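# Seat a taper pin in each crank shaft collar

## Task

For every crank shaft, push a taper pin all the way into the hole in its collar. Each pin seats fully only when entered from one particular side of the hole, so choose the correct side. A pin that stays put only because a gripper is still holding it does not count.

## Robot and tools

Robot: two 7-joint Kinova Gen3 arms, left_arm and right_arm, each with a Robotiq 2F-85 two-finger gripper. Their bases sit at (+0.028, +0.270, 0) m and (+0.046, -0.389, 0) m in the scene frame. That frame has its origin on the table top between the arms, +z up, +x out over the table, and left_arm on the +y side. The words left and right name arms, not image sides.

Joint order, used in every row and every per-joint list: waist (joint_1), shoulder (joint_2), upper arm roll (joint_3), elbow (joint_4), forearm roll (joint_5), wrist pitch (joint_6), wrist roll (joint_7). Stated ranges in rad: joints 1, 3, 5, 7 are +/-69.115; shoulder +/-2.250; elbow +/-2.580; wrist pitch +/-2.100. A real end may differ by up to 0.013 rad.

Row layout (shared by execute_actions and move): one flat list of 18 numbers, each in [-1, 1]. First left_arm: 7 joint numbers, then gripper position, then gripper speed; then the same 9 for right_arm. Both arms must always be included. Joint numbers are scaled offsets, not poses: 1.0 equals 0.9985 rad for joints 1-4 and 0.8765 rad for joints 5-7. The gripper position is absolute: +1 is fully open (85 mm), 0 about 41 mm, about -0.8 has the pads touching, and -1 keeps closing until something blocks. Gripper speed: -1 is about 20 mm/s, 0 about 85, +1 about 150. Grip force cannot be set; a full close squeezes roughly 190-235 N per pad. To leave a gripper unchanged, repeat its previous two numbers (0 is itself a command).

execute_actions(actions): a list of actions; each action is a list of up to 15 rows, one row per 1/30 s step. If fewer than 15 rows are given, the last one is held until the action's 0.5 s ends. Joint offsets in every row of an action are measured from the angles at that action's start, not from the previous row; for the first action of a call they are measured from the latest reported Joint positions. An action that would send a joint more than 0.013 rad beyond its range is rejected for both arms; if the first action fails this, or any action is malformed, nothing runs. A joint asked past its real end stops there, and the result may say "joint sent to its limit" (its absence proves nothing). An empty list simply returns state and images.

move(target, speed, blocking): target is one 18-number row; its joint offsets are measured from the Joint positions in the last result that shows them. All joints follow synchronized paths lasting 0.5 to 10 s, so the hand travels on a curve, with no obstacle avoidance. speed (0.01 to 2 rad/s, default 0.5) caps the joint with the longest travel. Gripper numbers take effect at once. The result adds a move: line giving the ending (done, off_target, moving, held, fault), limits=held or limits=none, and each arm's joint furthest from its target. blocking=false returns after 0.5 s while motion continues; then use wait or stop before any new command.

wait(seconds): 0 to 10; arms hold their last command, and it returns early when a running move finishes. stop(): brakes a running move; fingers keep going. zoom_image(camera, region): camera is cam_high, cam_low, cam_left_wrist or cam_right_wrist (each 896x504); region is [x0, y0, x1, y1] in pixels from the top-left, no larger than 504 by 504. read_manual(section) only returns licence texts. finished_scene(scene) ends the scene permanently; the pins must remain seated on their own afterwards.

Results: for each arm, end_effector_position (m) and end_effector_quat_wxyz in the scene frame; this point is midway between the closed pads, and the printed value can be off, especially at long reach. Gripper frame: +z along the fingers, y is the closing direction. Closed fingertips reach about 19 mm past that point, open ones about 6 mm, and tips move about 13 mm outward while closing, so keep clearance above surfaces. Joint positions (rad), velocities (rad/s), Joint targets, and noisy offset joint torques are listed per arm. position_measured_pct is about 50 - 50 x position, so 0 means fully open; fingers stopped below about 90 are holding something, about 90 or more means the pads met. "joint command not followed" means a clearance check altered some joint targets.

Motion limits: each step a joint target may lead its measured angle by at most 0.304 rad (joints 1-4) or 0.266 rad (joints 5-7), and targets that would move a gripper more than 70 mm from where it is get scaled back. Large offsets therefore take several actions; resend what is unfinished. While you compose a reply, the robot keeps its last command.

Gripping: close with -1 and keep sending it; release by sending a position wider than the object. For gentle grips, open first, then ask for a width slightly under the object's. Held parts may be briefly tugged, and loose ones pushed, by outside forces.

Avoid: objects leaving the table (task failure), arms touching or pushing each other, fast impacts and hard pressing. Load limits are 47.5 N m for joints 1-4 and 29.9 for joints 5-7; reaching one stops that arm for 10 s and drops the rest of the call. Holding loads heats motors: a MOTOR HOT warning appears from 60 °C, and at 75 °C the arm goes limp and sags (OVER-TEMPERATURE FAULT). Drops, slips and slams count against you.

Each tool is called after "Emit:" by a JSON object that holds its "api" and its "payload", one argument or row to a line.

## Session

Emit:
{"api": "execute_actions", "payload": {
  "actions": []
}}

Scene clock: 0.00 s.
left_arm: end_effector_position=(+0.2747, +0.5542, +0.3119) position_measured_pct=0.0 end_effector_quat_wxyz=(+0.061, +0.978, +0.198, -0.007) | right_arm: end_effector_position=(+0.4501, +0.2311, +0.2352) position_measured_pct=0.0 end_effector_quat_wxyz=(+0.424, -0.149, +0.864, -0.227)
Joint names: [waist, shoulder, upper arm roll, elbow, forearm roll, wrist pitch, wrist roll]
Joint positions: left_arm=[-0.587  0.272 -0.566  1.558  0.21   1.461  3.967] | right_arm=[-1.442  1.308  0.499  0.289  0.523  1.623  0.636]
Joint velocities: left_arm=[-0.     0.     0.001  0.    -0.     0.    -0.   ] | right_arm=[ 0.     0.     0.    -0.002 -0.    -0.    -0.   ]
Joint torques (N m, as the joint torque sensors report them, + toward a larger angle): no reading
Motor temperatures (°C, as the motors report them): left_arm=[26 27 28 31 33 34 38] | right_arm=[31 29 29 31 34 40 36]
Joint targets: left_arm=[-0.587 0.272 -0.566 1.558 0.210 1.461 3.967] | right_arm=[-1.442 1.308 0.499 0.289 0.523 1.623 0.636]

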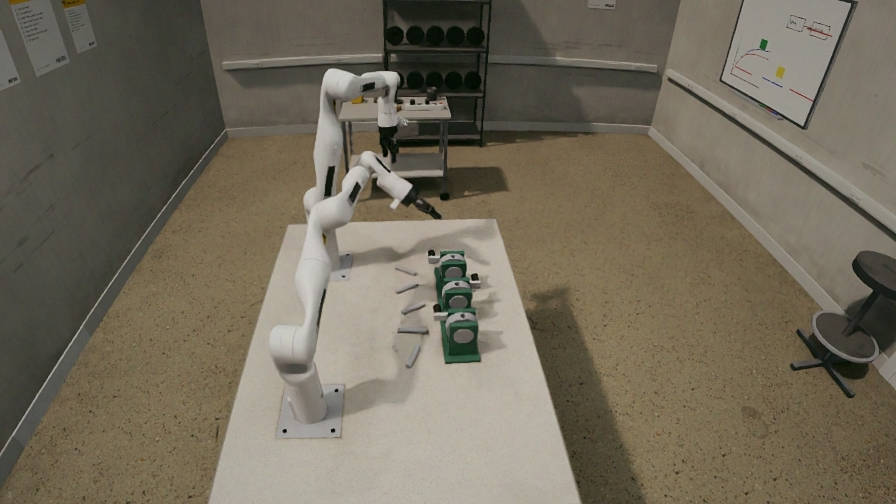

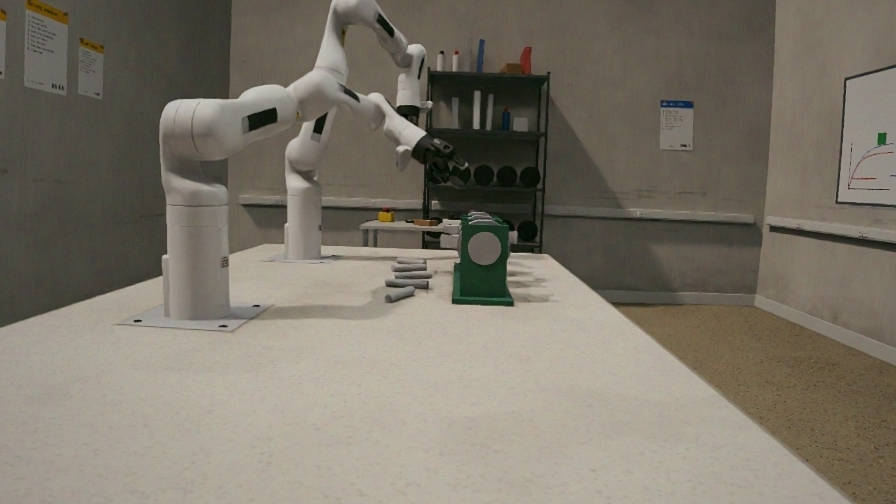

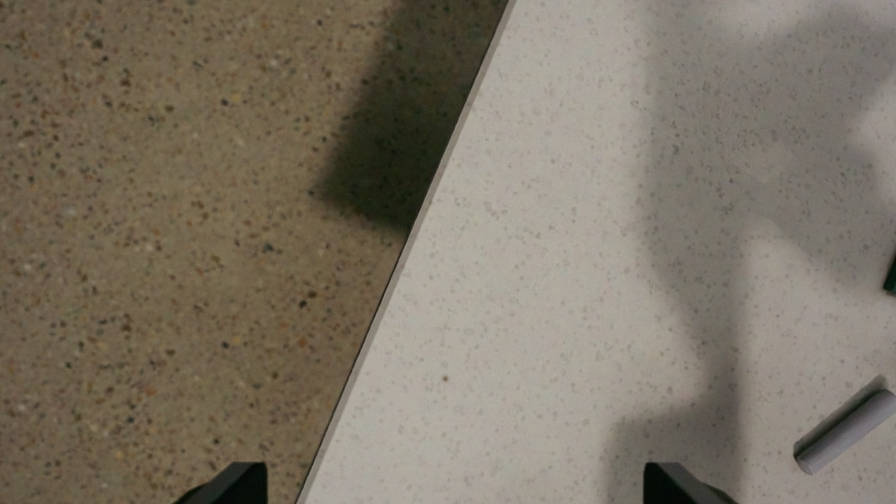

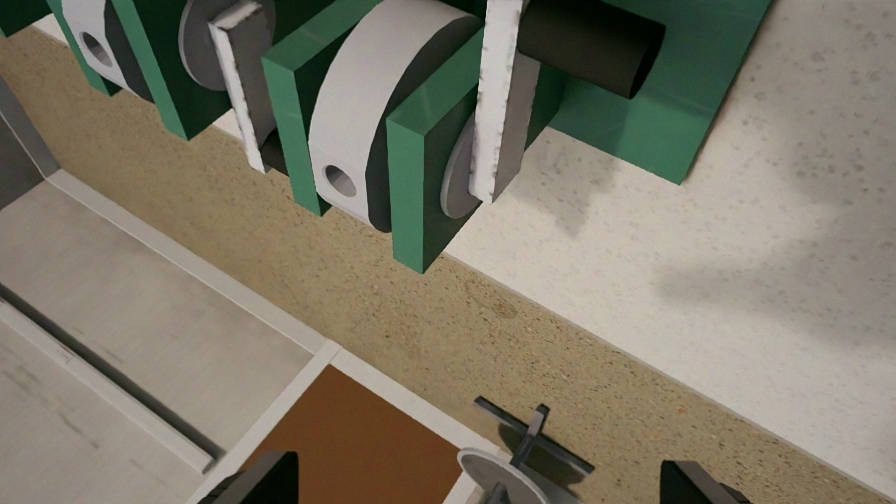

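Emit:
{"api": "zoom_image", "payload": {
  "camera": "cam_high",
  "region": [370,235,510,385]
}}

Region (370, 235, 510, 385) of cam_high's 896x504 image, scaled by 3.360, with more detail than that image has; it fills the left 470 columns of this view, and the rest is white.

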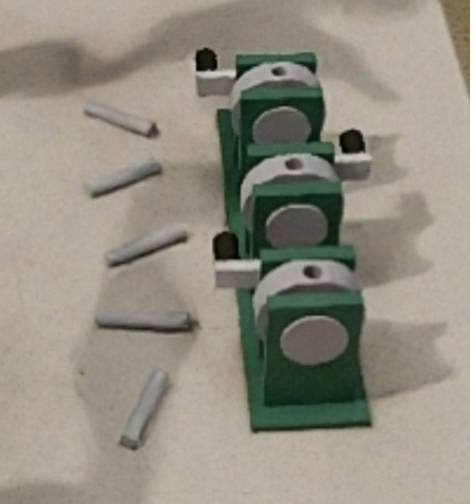

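Emit:
{"api": "move", "payload": {
  "target": [-0.4,0,0.567,0,-0.24,0,-1,0,1, 0.7136,-0.7185,-0.5,0.6697,-0.5967,-0.034,0.229,0,1],
  "speed": 0.9
}}

Scene clock: 2.70 s.
left_arm: end_effector_position=(+0.2625, +0.5579, +0.3017) position_measured_pct=49.6 end_effector_quat_wxyz=(+0.072, +0.942, -0.327, -0.021) | right_arm: end_effector_position=(+0.4699, -0.0400, +0.3298) position_measured_pct=49.6 end_effector_quat_wxyz=(-0.000, +0.001, +1.000, +0.000)
Joint names: [waist, shoulder, upper arm roll, elbow, forearm roll, wrist pitch, wrist roll]
Joint positions: left_arm=[-0.986  0.272  0.001  1.558 -0.001  1.461  3.09 ] | right_arm=[-0.73   0.591  0.     0.958 -0.     1.593  0.837]
Joint velocities: left_arm=[-0.002  0.     0.    -0.     0.    -0.    -0.   ] | right_arm=[ 0.002 -0.002 -0.     0.    -0.    -0.     0.   ]
Joint torques (N m, as the joint torque sensors report them, + toward a larger angle): left_arm=[ -0.39 -13.95  -0.1   -8.63   0.22   0.28  -0.18] | right_arm=[ -0.13 -21.19   0.34  -8.6    0.01   0.27   0.07]
Motor temperatures (°C, as the motors report them): left_arm=[26 27 28 31 33 34 38] | right_arm=[31 29 29 31 34 40 36]
Joint targets: left_arm=[-0.986 0.272 0.001 1.558 -0.001 1.461 3.090] | right_arm=[-0.730 0.591 0.000 0.958 -0.000 1.593 0.837]
move: done; limits=none; left_arm: farthest joint: the waist, 0.000 radians from its target (0.400 radians at the start); right_arm: farthest joint: the waist, 0.000 radians from its target (0.713 radians at the start)

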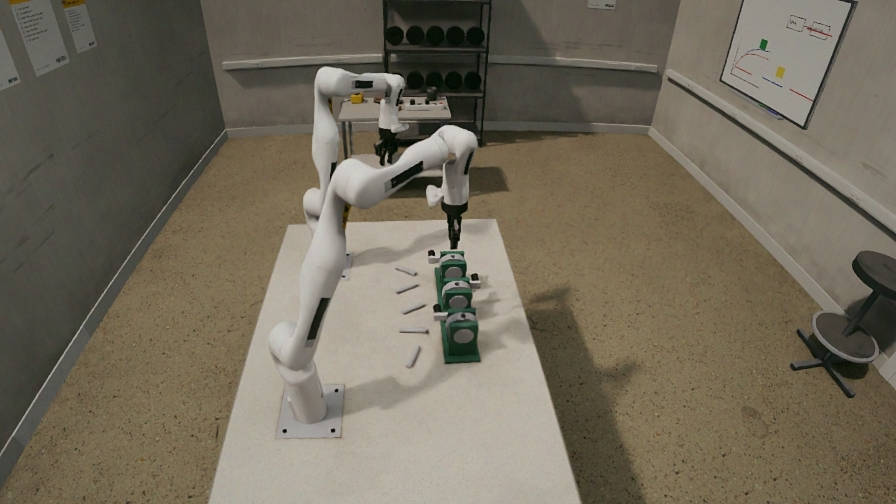

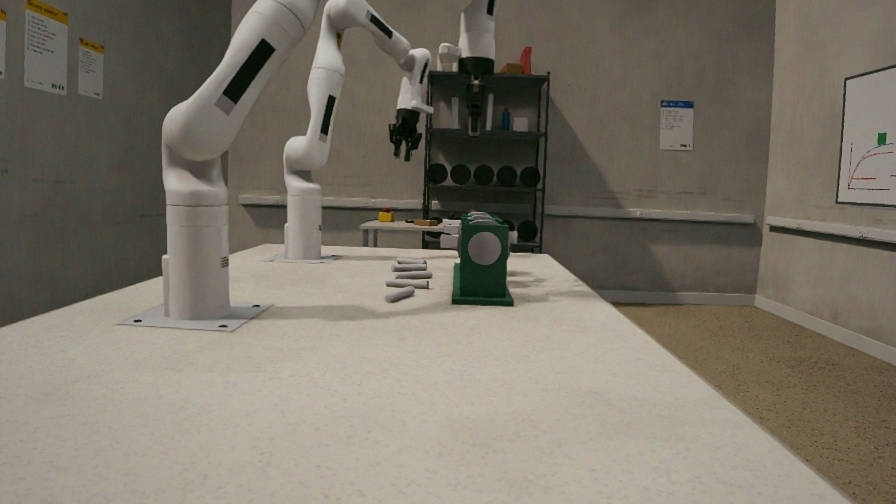

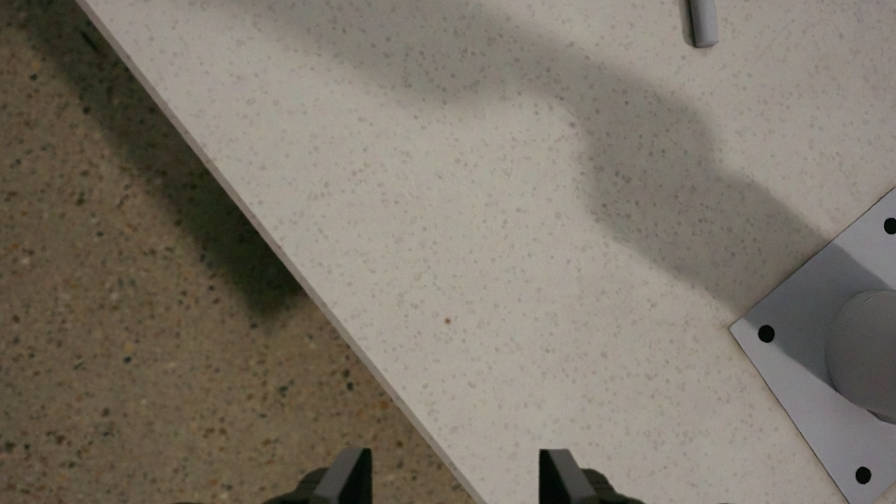

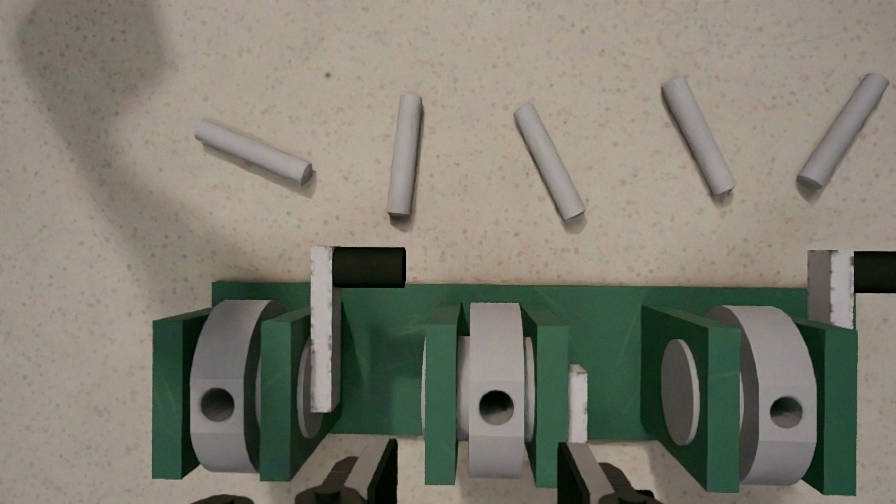

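Emit:
{"api": "zoom_image", "payload": {
  "camera": "cam_right_wrist",
  "region": [180,360,540,450]
}}

Emit:
{"api": "zoom_image", "payload": {
  "camera": "cam_right_wrist",
  "region": [470,360,830,450]
}}

Emit:
{"api": "zoom_image", "payload": {
  "camera": "cam_right_wrist",
  "region": [180,60,600,240]
}}

Emit:
{"api": "zoom_image", "payload": {
  "camera": "cam_right_wrist",
  "region": [500,60,896,240]
}}

Region (180, 360, 540, 450) of cam_right_wrist's 896x504 image, scaled by 1.400; it fills the top 126 rows of this view, and the rest is white.

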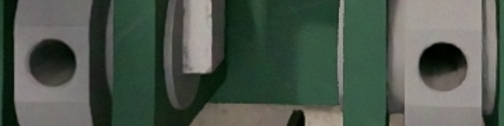

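Region (470, 360, 830, 450) of cam_right_wrist's 896x504 image, scaled by 1.400; it fills the top 126 rows of this view, and the rest is white.

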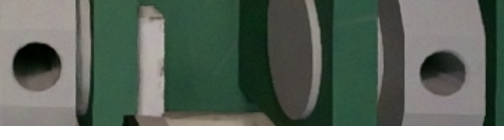

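Region (180, 60, 600, 240) of cam_right_wrist's 896x504 image, scaled by 1.200; it fills the top 216 rows of this view, and the rest is white.

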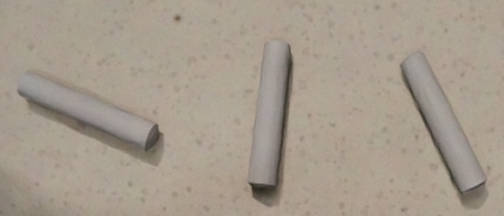

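Region (500, 60, 896, 240) of cam_right_wrist's 896x504 image, scaled by 1.273; it fills the top 229 rows of this view, and the rest is white.

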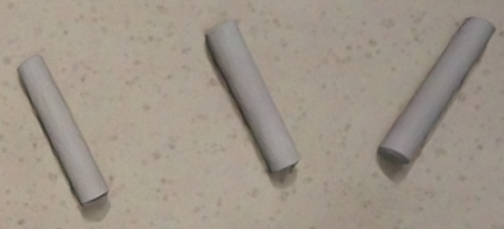

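Emit:
{"api": "zoom_image", "payload": {
  "camera": "cam_right_wrist",
  "region": [187,375,247,435]
}}

Emit:
{"api": "zoom_image", "payload": {
  "camera": "cam_right_wrist",
  "region": [466,376,526,436]
}}

Emit:
{"api": "zoom_image", "payload": {
  "camera": "cam_right_wrist",
  "region": [756,381,816,441]
}}

Region (187, 375, 247, 435) of cam_right_wrist's 896x504 image, scaled by 8.400.

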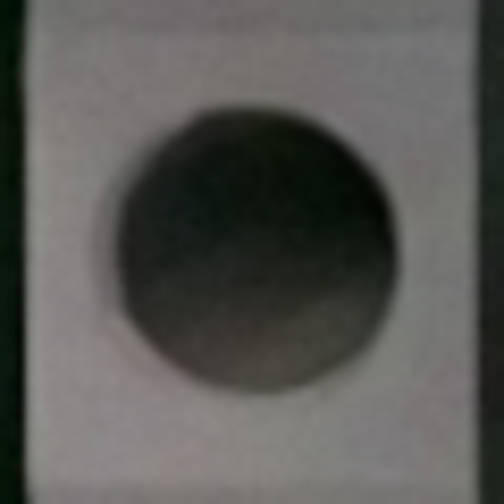

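Region (466, 376, 526, 436) of cam_right_wrist's 896x504 image, scaled by 8.400.

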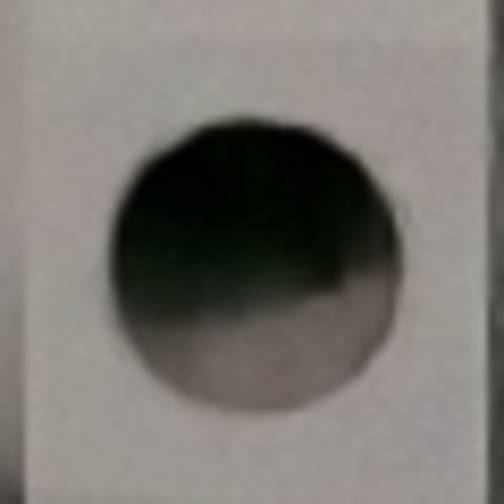

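Region (756, 381, 816, 441) of cam_right_wrist's 896x504 image, scaled by 8.400.

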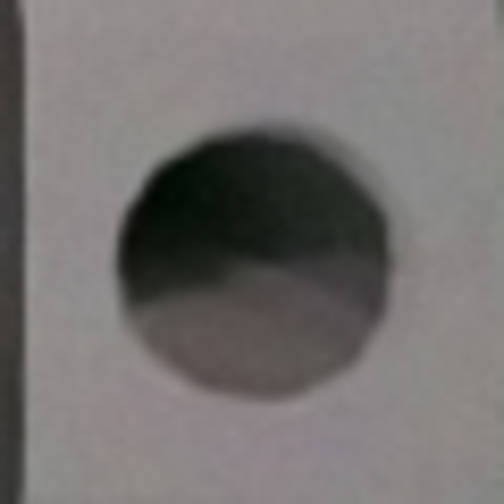

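Emit:
{"api": "zoom_image", "payload": {
  "camera": "cam_right_wrist",
  "region": [340,85,480,225]
}}

Emit:
{"api": "zoom_image", "payload": {
  "camera": "cam_right_wrist",
  "region": [480,90,620,230]
}}

Emit:
{"api": "zoom_image", "payload": {
  "camera": "cam_right_wrist",
  "region": [185,85,325,225]
}}

Emit:
{"api": "zoom_image", "payload": {
  "camera": "cam_right_wrist",
  "region": [630,68,770,208]
}}

Region (340, 85, 480, 225) of cam_right_wrist's 896x504 image, scaled by 3.600.

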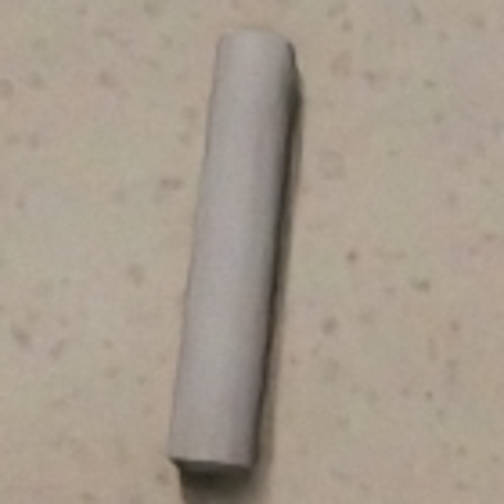

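Region (480, 90, 620, 230) of cam_right_wrist's 896x504 image, scaled by 3.600.

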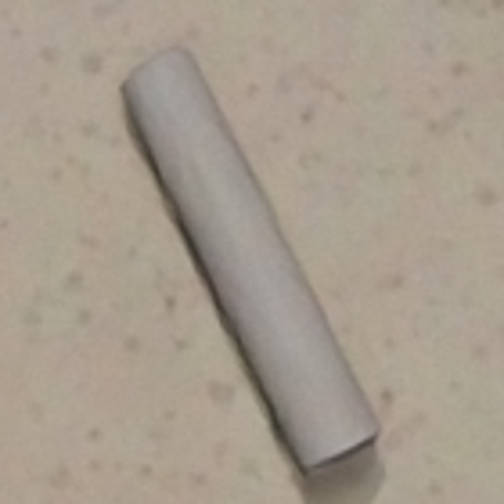

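Region (185, 85, 325, 225) of cam_right_wrist's 896x504 image, scaled by 3.600.

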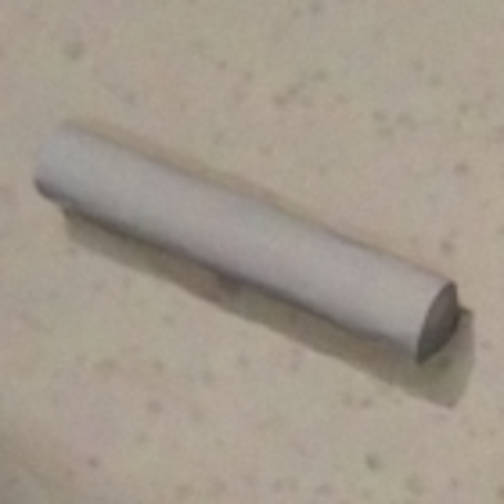

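Region (630, 68, 770, 208) of cam_right_wrist's 896x504 image, scaled by 3.600.

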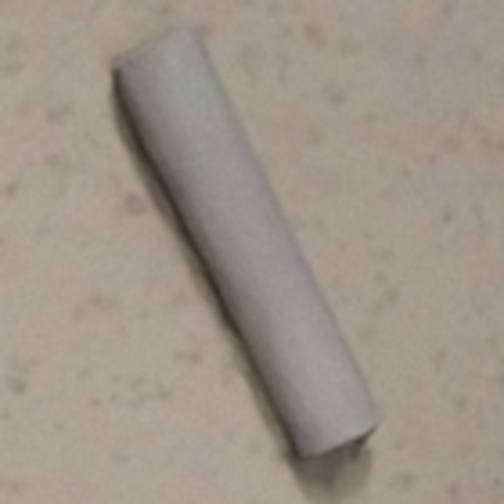

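Emit:
{"api": "move", "payload": {
  "target": [0.5,-0.06,0,0.354,0,-0.603,-0.867,-1,1, 0.045,-0.184,0,0.538,0,-0.508,0.711,0,1],
  "speed": 0.9
}}

Emit:
{"api": "move", "payload": {
  "target": [0.575,0,0,0.354,0,-0.603,-0.867,-1,1, 0,0,0,0.538,0,-0.508,0.711,0,1],
  "speed": 0.9
}}

Scene clock: 8.90 s.
left_arm: end_effector_position=(+0.3826, +0.4158, +0.2209) position_measured_pct=91.7 end_effector_quat_wxyz=(+0.042, -0.570, +0.821, -0.006) | right_arm: end_effector_position=(+0.4416, -0.0951, +0.2588) position_measured_pct=49.6 end_effector_quat_wxyz=(+0.042, -0.284, +0.958, +0.018)
Joint names: [waist, shoulder, upper arm roll, elbow, forearm roll, wrist pitch, wrist roll]
Joint positions: left_arm=[-0.487  0.212  0.001  1.911 -0.001  0.932  2.33 ] | right_arm=[-0.685  0.407  0.     1.495 -0.     1.147  1.46 ]
Joint velocities: left_arm=[ 0.002 -0.001  0.001 -0.001 -0.    -0.     0.   ] | right_arm=[ 0.    -0.001 -0.001  0.001 -0.    -0.     0.   ]
Joint torques (N m, as the joint torque sensors report them, + toward a larger angle): left_arm=[  0.66 -12.8    0.14  -7.96  -0.44  -0.56   0.03] | right_arm=[ -0.04 -17.     0.6   -8.58   0.1    0.06   0.18]
Motor temperatures (°C, as the motors report them): left_arm=[26 27 28 31 33 34 38] | right_arm=[31 29 29 31 34 40 36]
Joint targets: left_arm=[-0.487 0.212 0.001 1.911 -0.001 0.932 2.330] | right_arm=[-0.685 0.407 0.000 1.495 -0.000 1.147 1.460]
move: done; limits=none; left_arm: farthest joint: the waist, 0.000 radians from its target (0.500 radians at the start); right_arm: farthest joint: the waist, 0.000 radians from its target (0.045 radians at the start)

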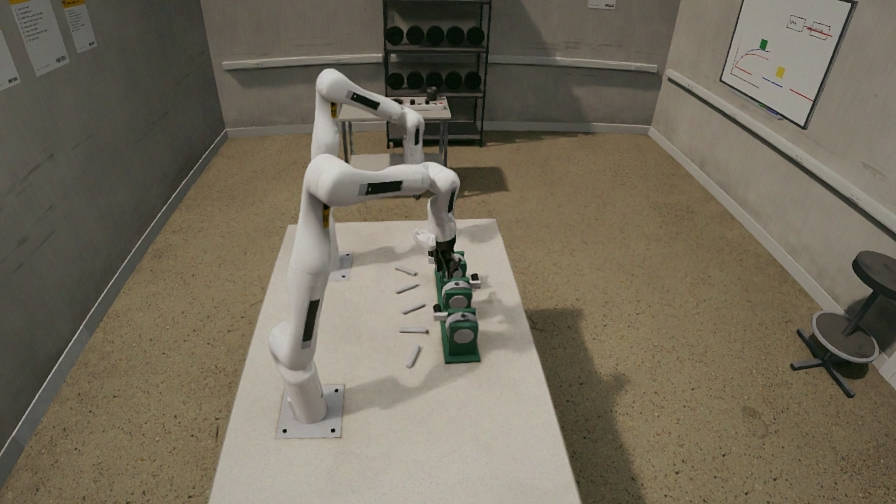

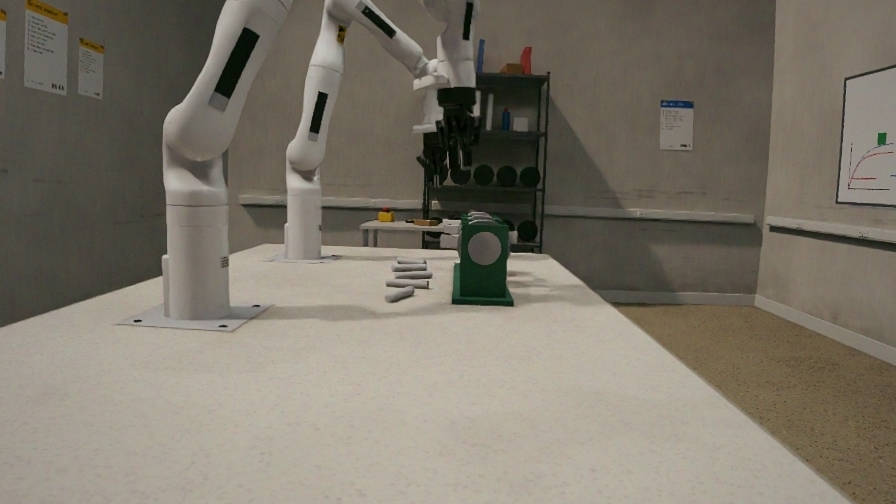

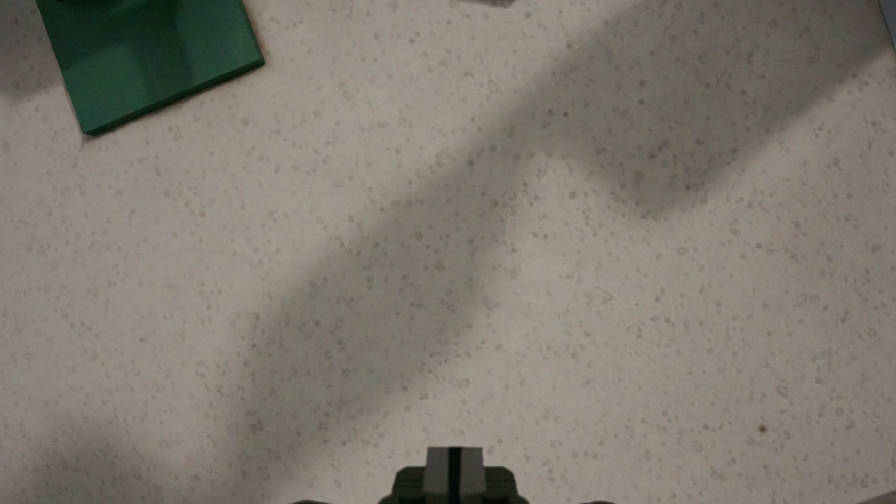

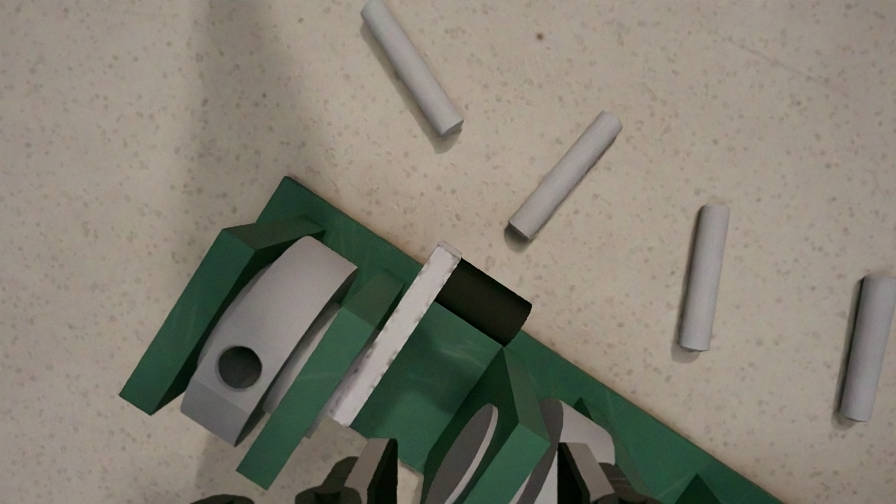

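Scene clock: 10.40 s.
left_arm: end_effector_position=(+0.3849, +0.2021, +0.1479) position_measured_pct=91.7 end_effector_quat_wxyz=(+0.130, +0.060, +0.990, -0.008) | right_arm: end_effector_position=(+0.3468, -0.1732, +0.1198) position_measured_pct=49.6 end_effector_quat_wxyz=(-0.000, -0.565, +0.825, +0.000)
Joint names: [waist, shoulder, upper arm roll, elbow, forearm roll, wrist pitch, wrist roll]
Joint positions: left_arm=[ 0.087  0.212  0.001  2.265 -0.001  0.404  1.57 ] | right_arm=[-0.685  0.407  0.     2.032 -0.     0.702  2.083]
Joint velocities: left_arm=[ 0.002  0.001 -0.001  0.    -0.    -0.002  0.   ] | right_arm=[-0.     0.001 -0.001  0.003  0.     0.     0.   ]
Joint torques (N m, as the joint torque sensors report them, + toward a larger angle): left_arm=[ -0.25 -10.73  -0.14  -6.89  -0.29  -0.95  -0.04] | right_arm=[ -0.17 -13.96   0.11  -5.35   0.17   0.27  -0.22]
Motor temperatures (°C, as the motors report them): left_arm=[26 27 28 31 33 34 38] | right_arm=[31 29 29 31 34 40 36]
Joint targets: left_arm=[0.087 0.212 0.001 2.265 -0.001 0.404 1.570] | right_arm=[-0.685 0.407 0.000 2.032 -0.000 0.702 2.083]
move: done; limits=none; left_arm: farthest joint: the waist, 0.001 radians from its target (0.574 radians at the start); right_arm: farthest joint: the waist, 0.000 radians from its target (0.000 radians at the start)

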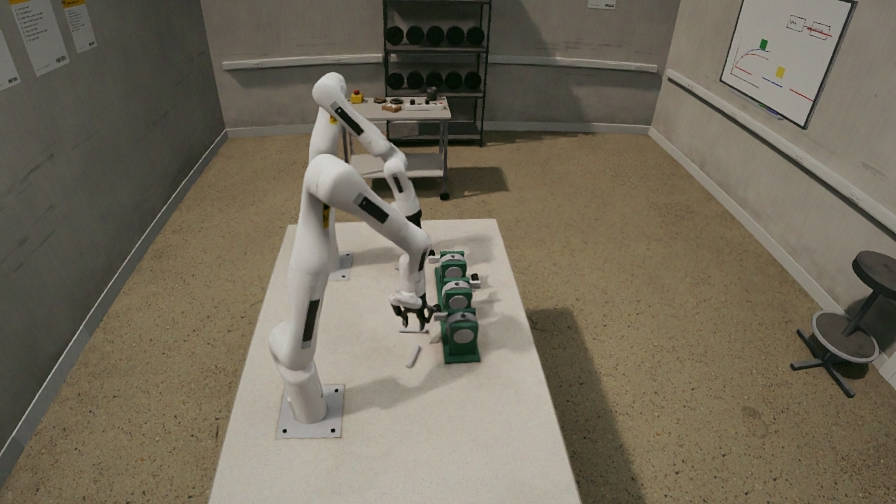

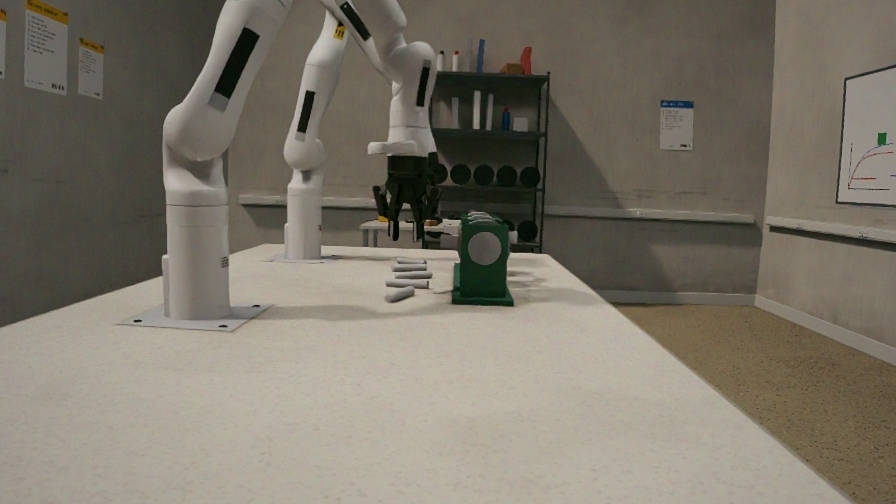

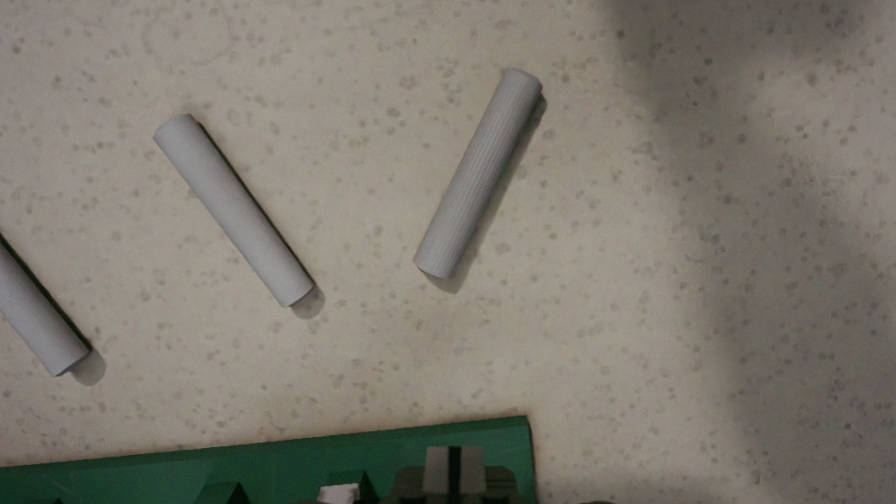

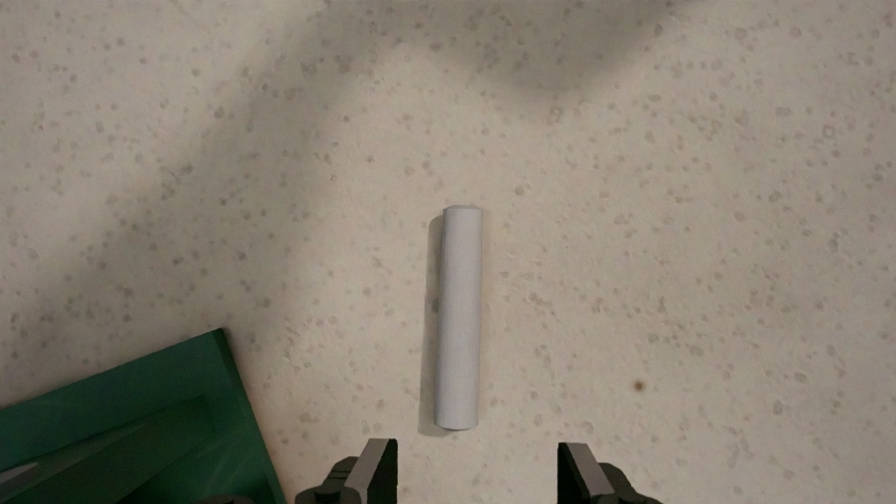

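Emit:
{"api": "move", "payload": {
  "target": [0,0.202,0,0.0774,0,-0.3195,0,-1,1, 0.019,0.2262,0,0.0868,0,-0.356,0.022,0,1],
  "speed": 0.4
}}

Scene clock: 12.17 s.
left_arm: end_effector_position=(+0.3902, +0.2014, +0.0782) position_measured_pct=91.7 end_effector_quat_wxyz=(+0.130, +0.060, +0.990, -0.008) | right_arm: end_effector_position=(+0.3497, -0.1798, +0.0220) position_measured_pct=49.6 end_effector_quat_wxyz=(-0.000, -0.565, +0.825, +0.000)
Joint names: [waist, shoulder, upper arm roll, elbow, forearm roll, wrist pitch, wrist roll]
Joint positions: left_arm=[ 0.087  0.414  0.001  2.342 -0.001  0.124  1.57 ] | right_arm=[-0.666  0.633  0.     2.119 -0.     0.39   2.103]
Joint velocities: left_arm=[-0.001  0.003  0.003 -0.    -0.    -0.001 -0.   ] | right_arm=[ 0.     0.001 -0.001  0.     0.     0.     0.   ]
Joint torques (N m, as the joint torque sensors report them, + toward a larger angle): left_arm=[  0.13 -12.38   0.18  -4.51  -0.31  -0.95  -0.14] | right_arm=[  0.   -16.1    0.44  -3.11  -0.02   0.13   0.03]
Motor temperatures (°C, as the motors report them): left_arm=[26 27 28 31 33 34 38] | right_arm=[31 29 29 31 34 40 36]
Joint targets: left_arm=[0.087 0.414 0.001 2.342 -0.001 0.124 1.570] | right_arm=[-0.666 0.633 0.000 2.119 -0.000 0.390 2.103]
move: done; limits=none; left_arm: farthest joint: the waist, 0.000 radians from its target (0.000 radians at the start); right_arm: farthest joint: the waist, 0.000 radians from its target (0.019 radians at the start)

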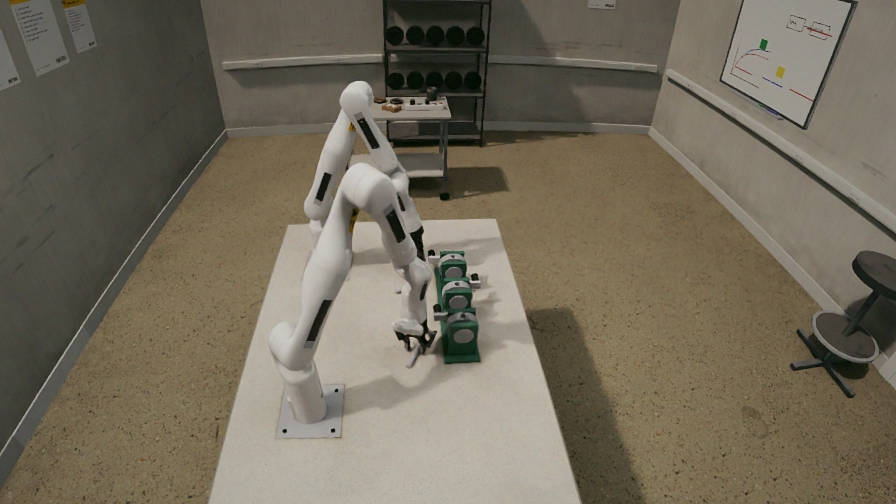

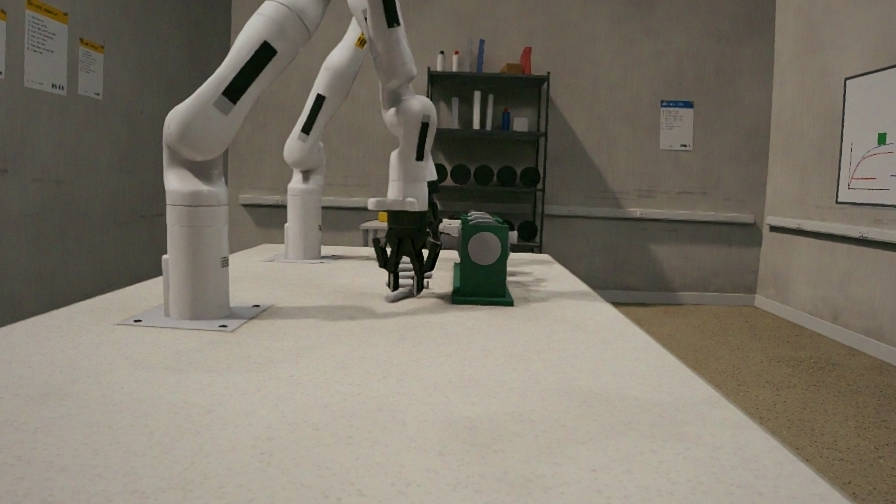

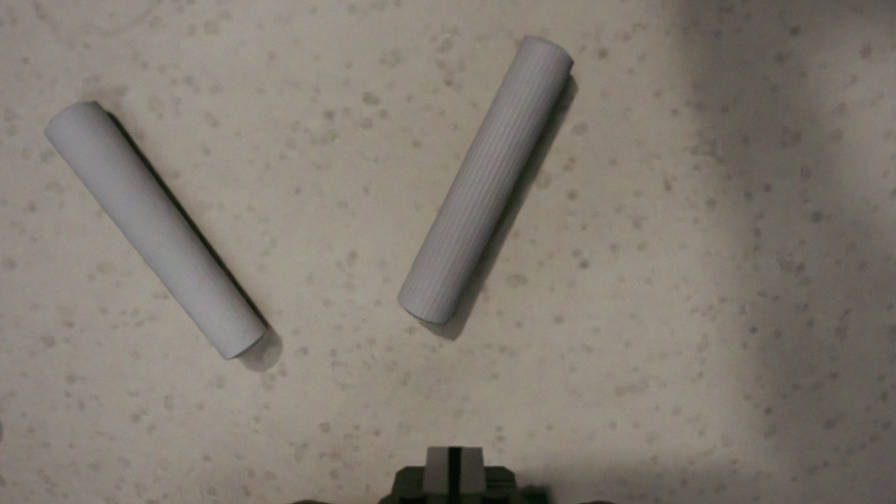

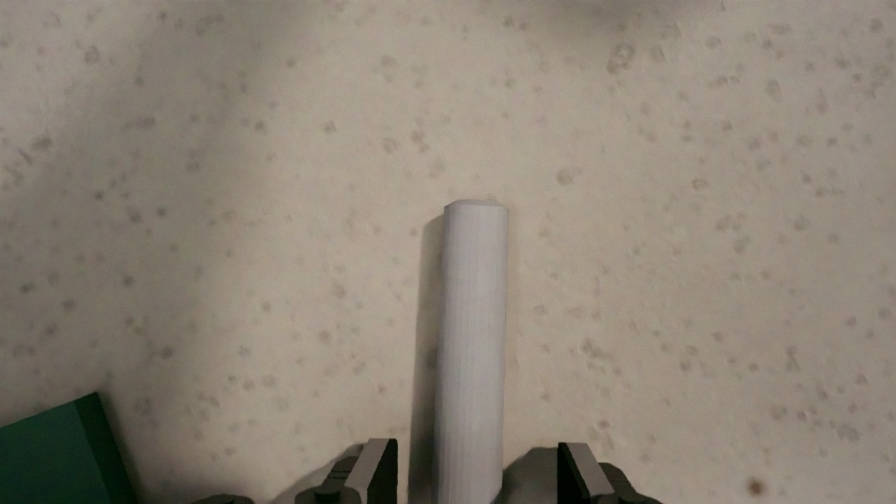

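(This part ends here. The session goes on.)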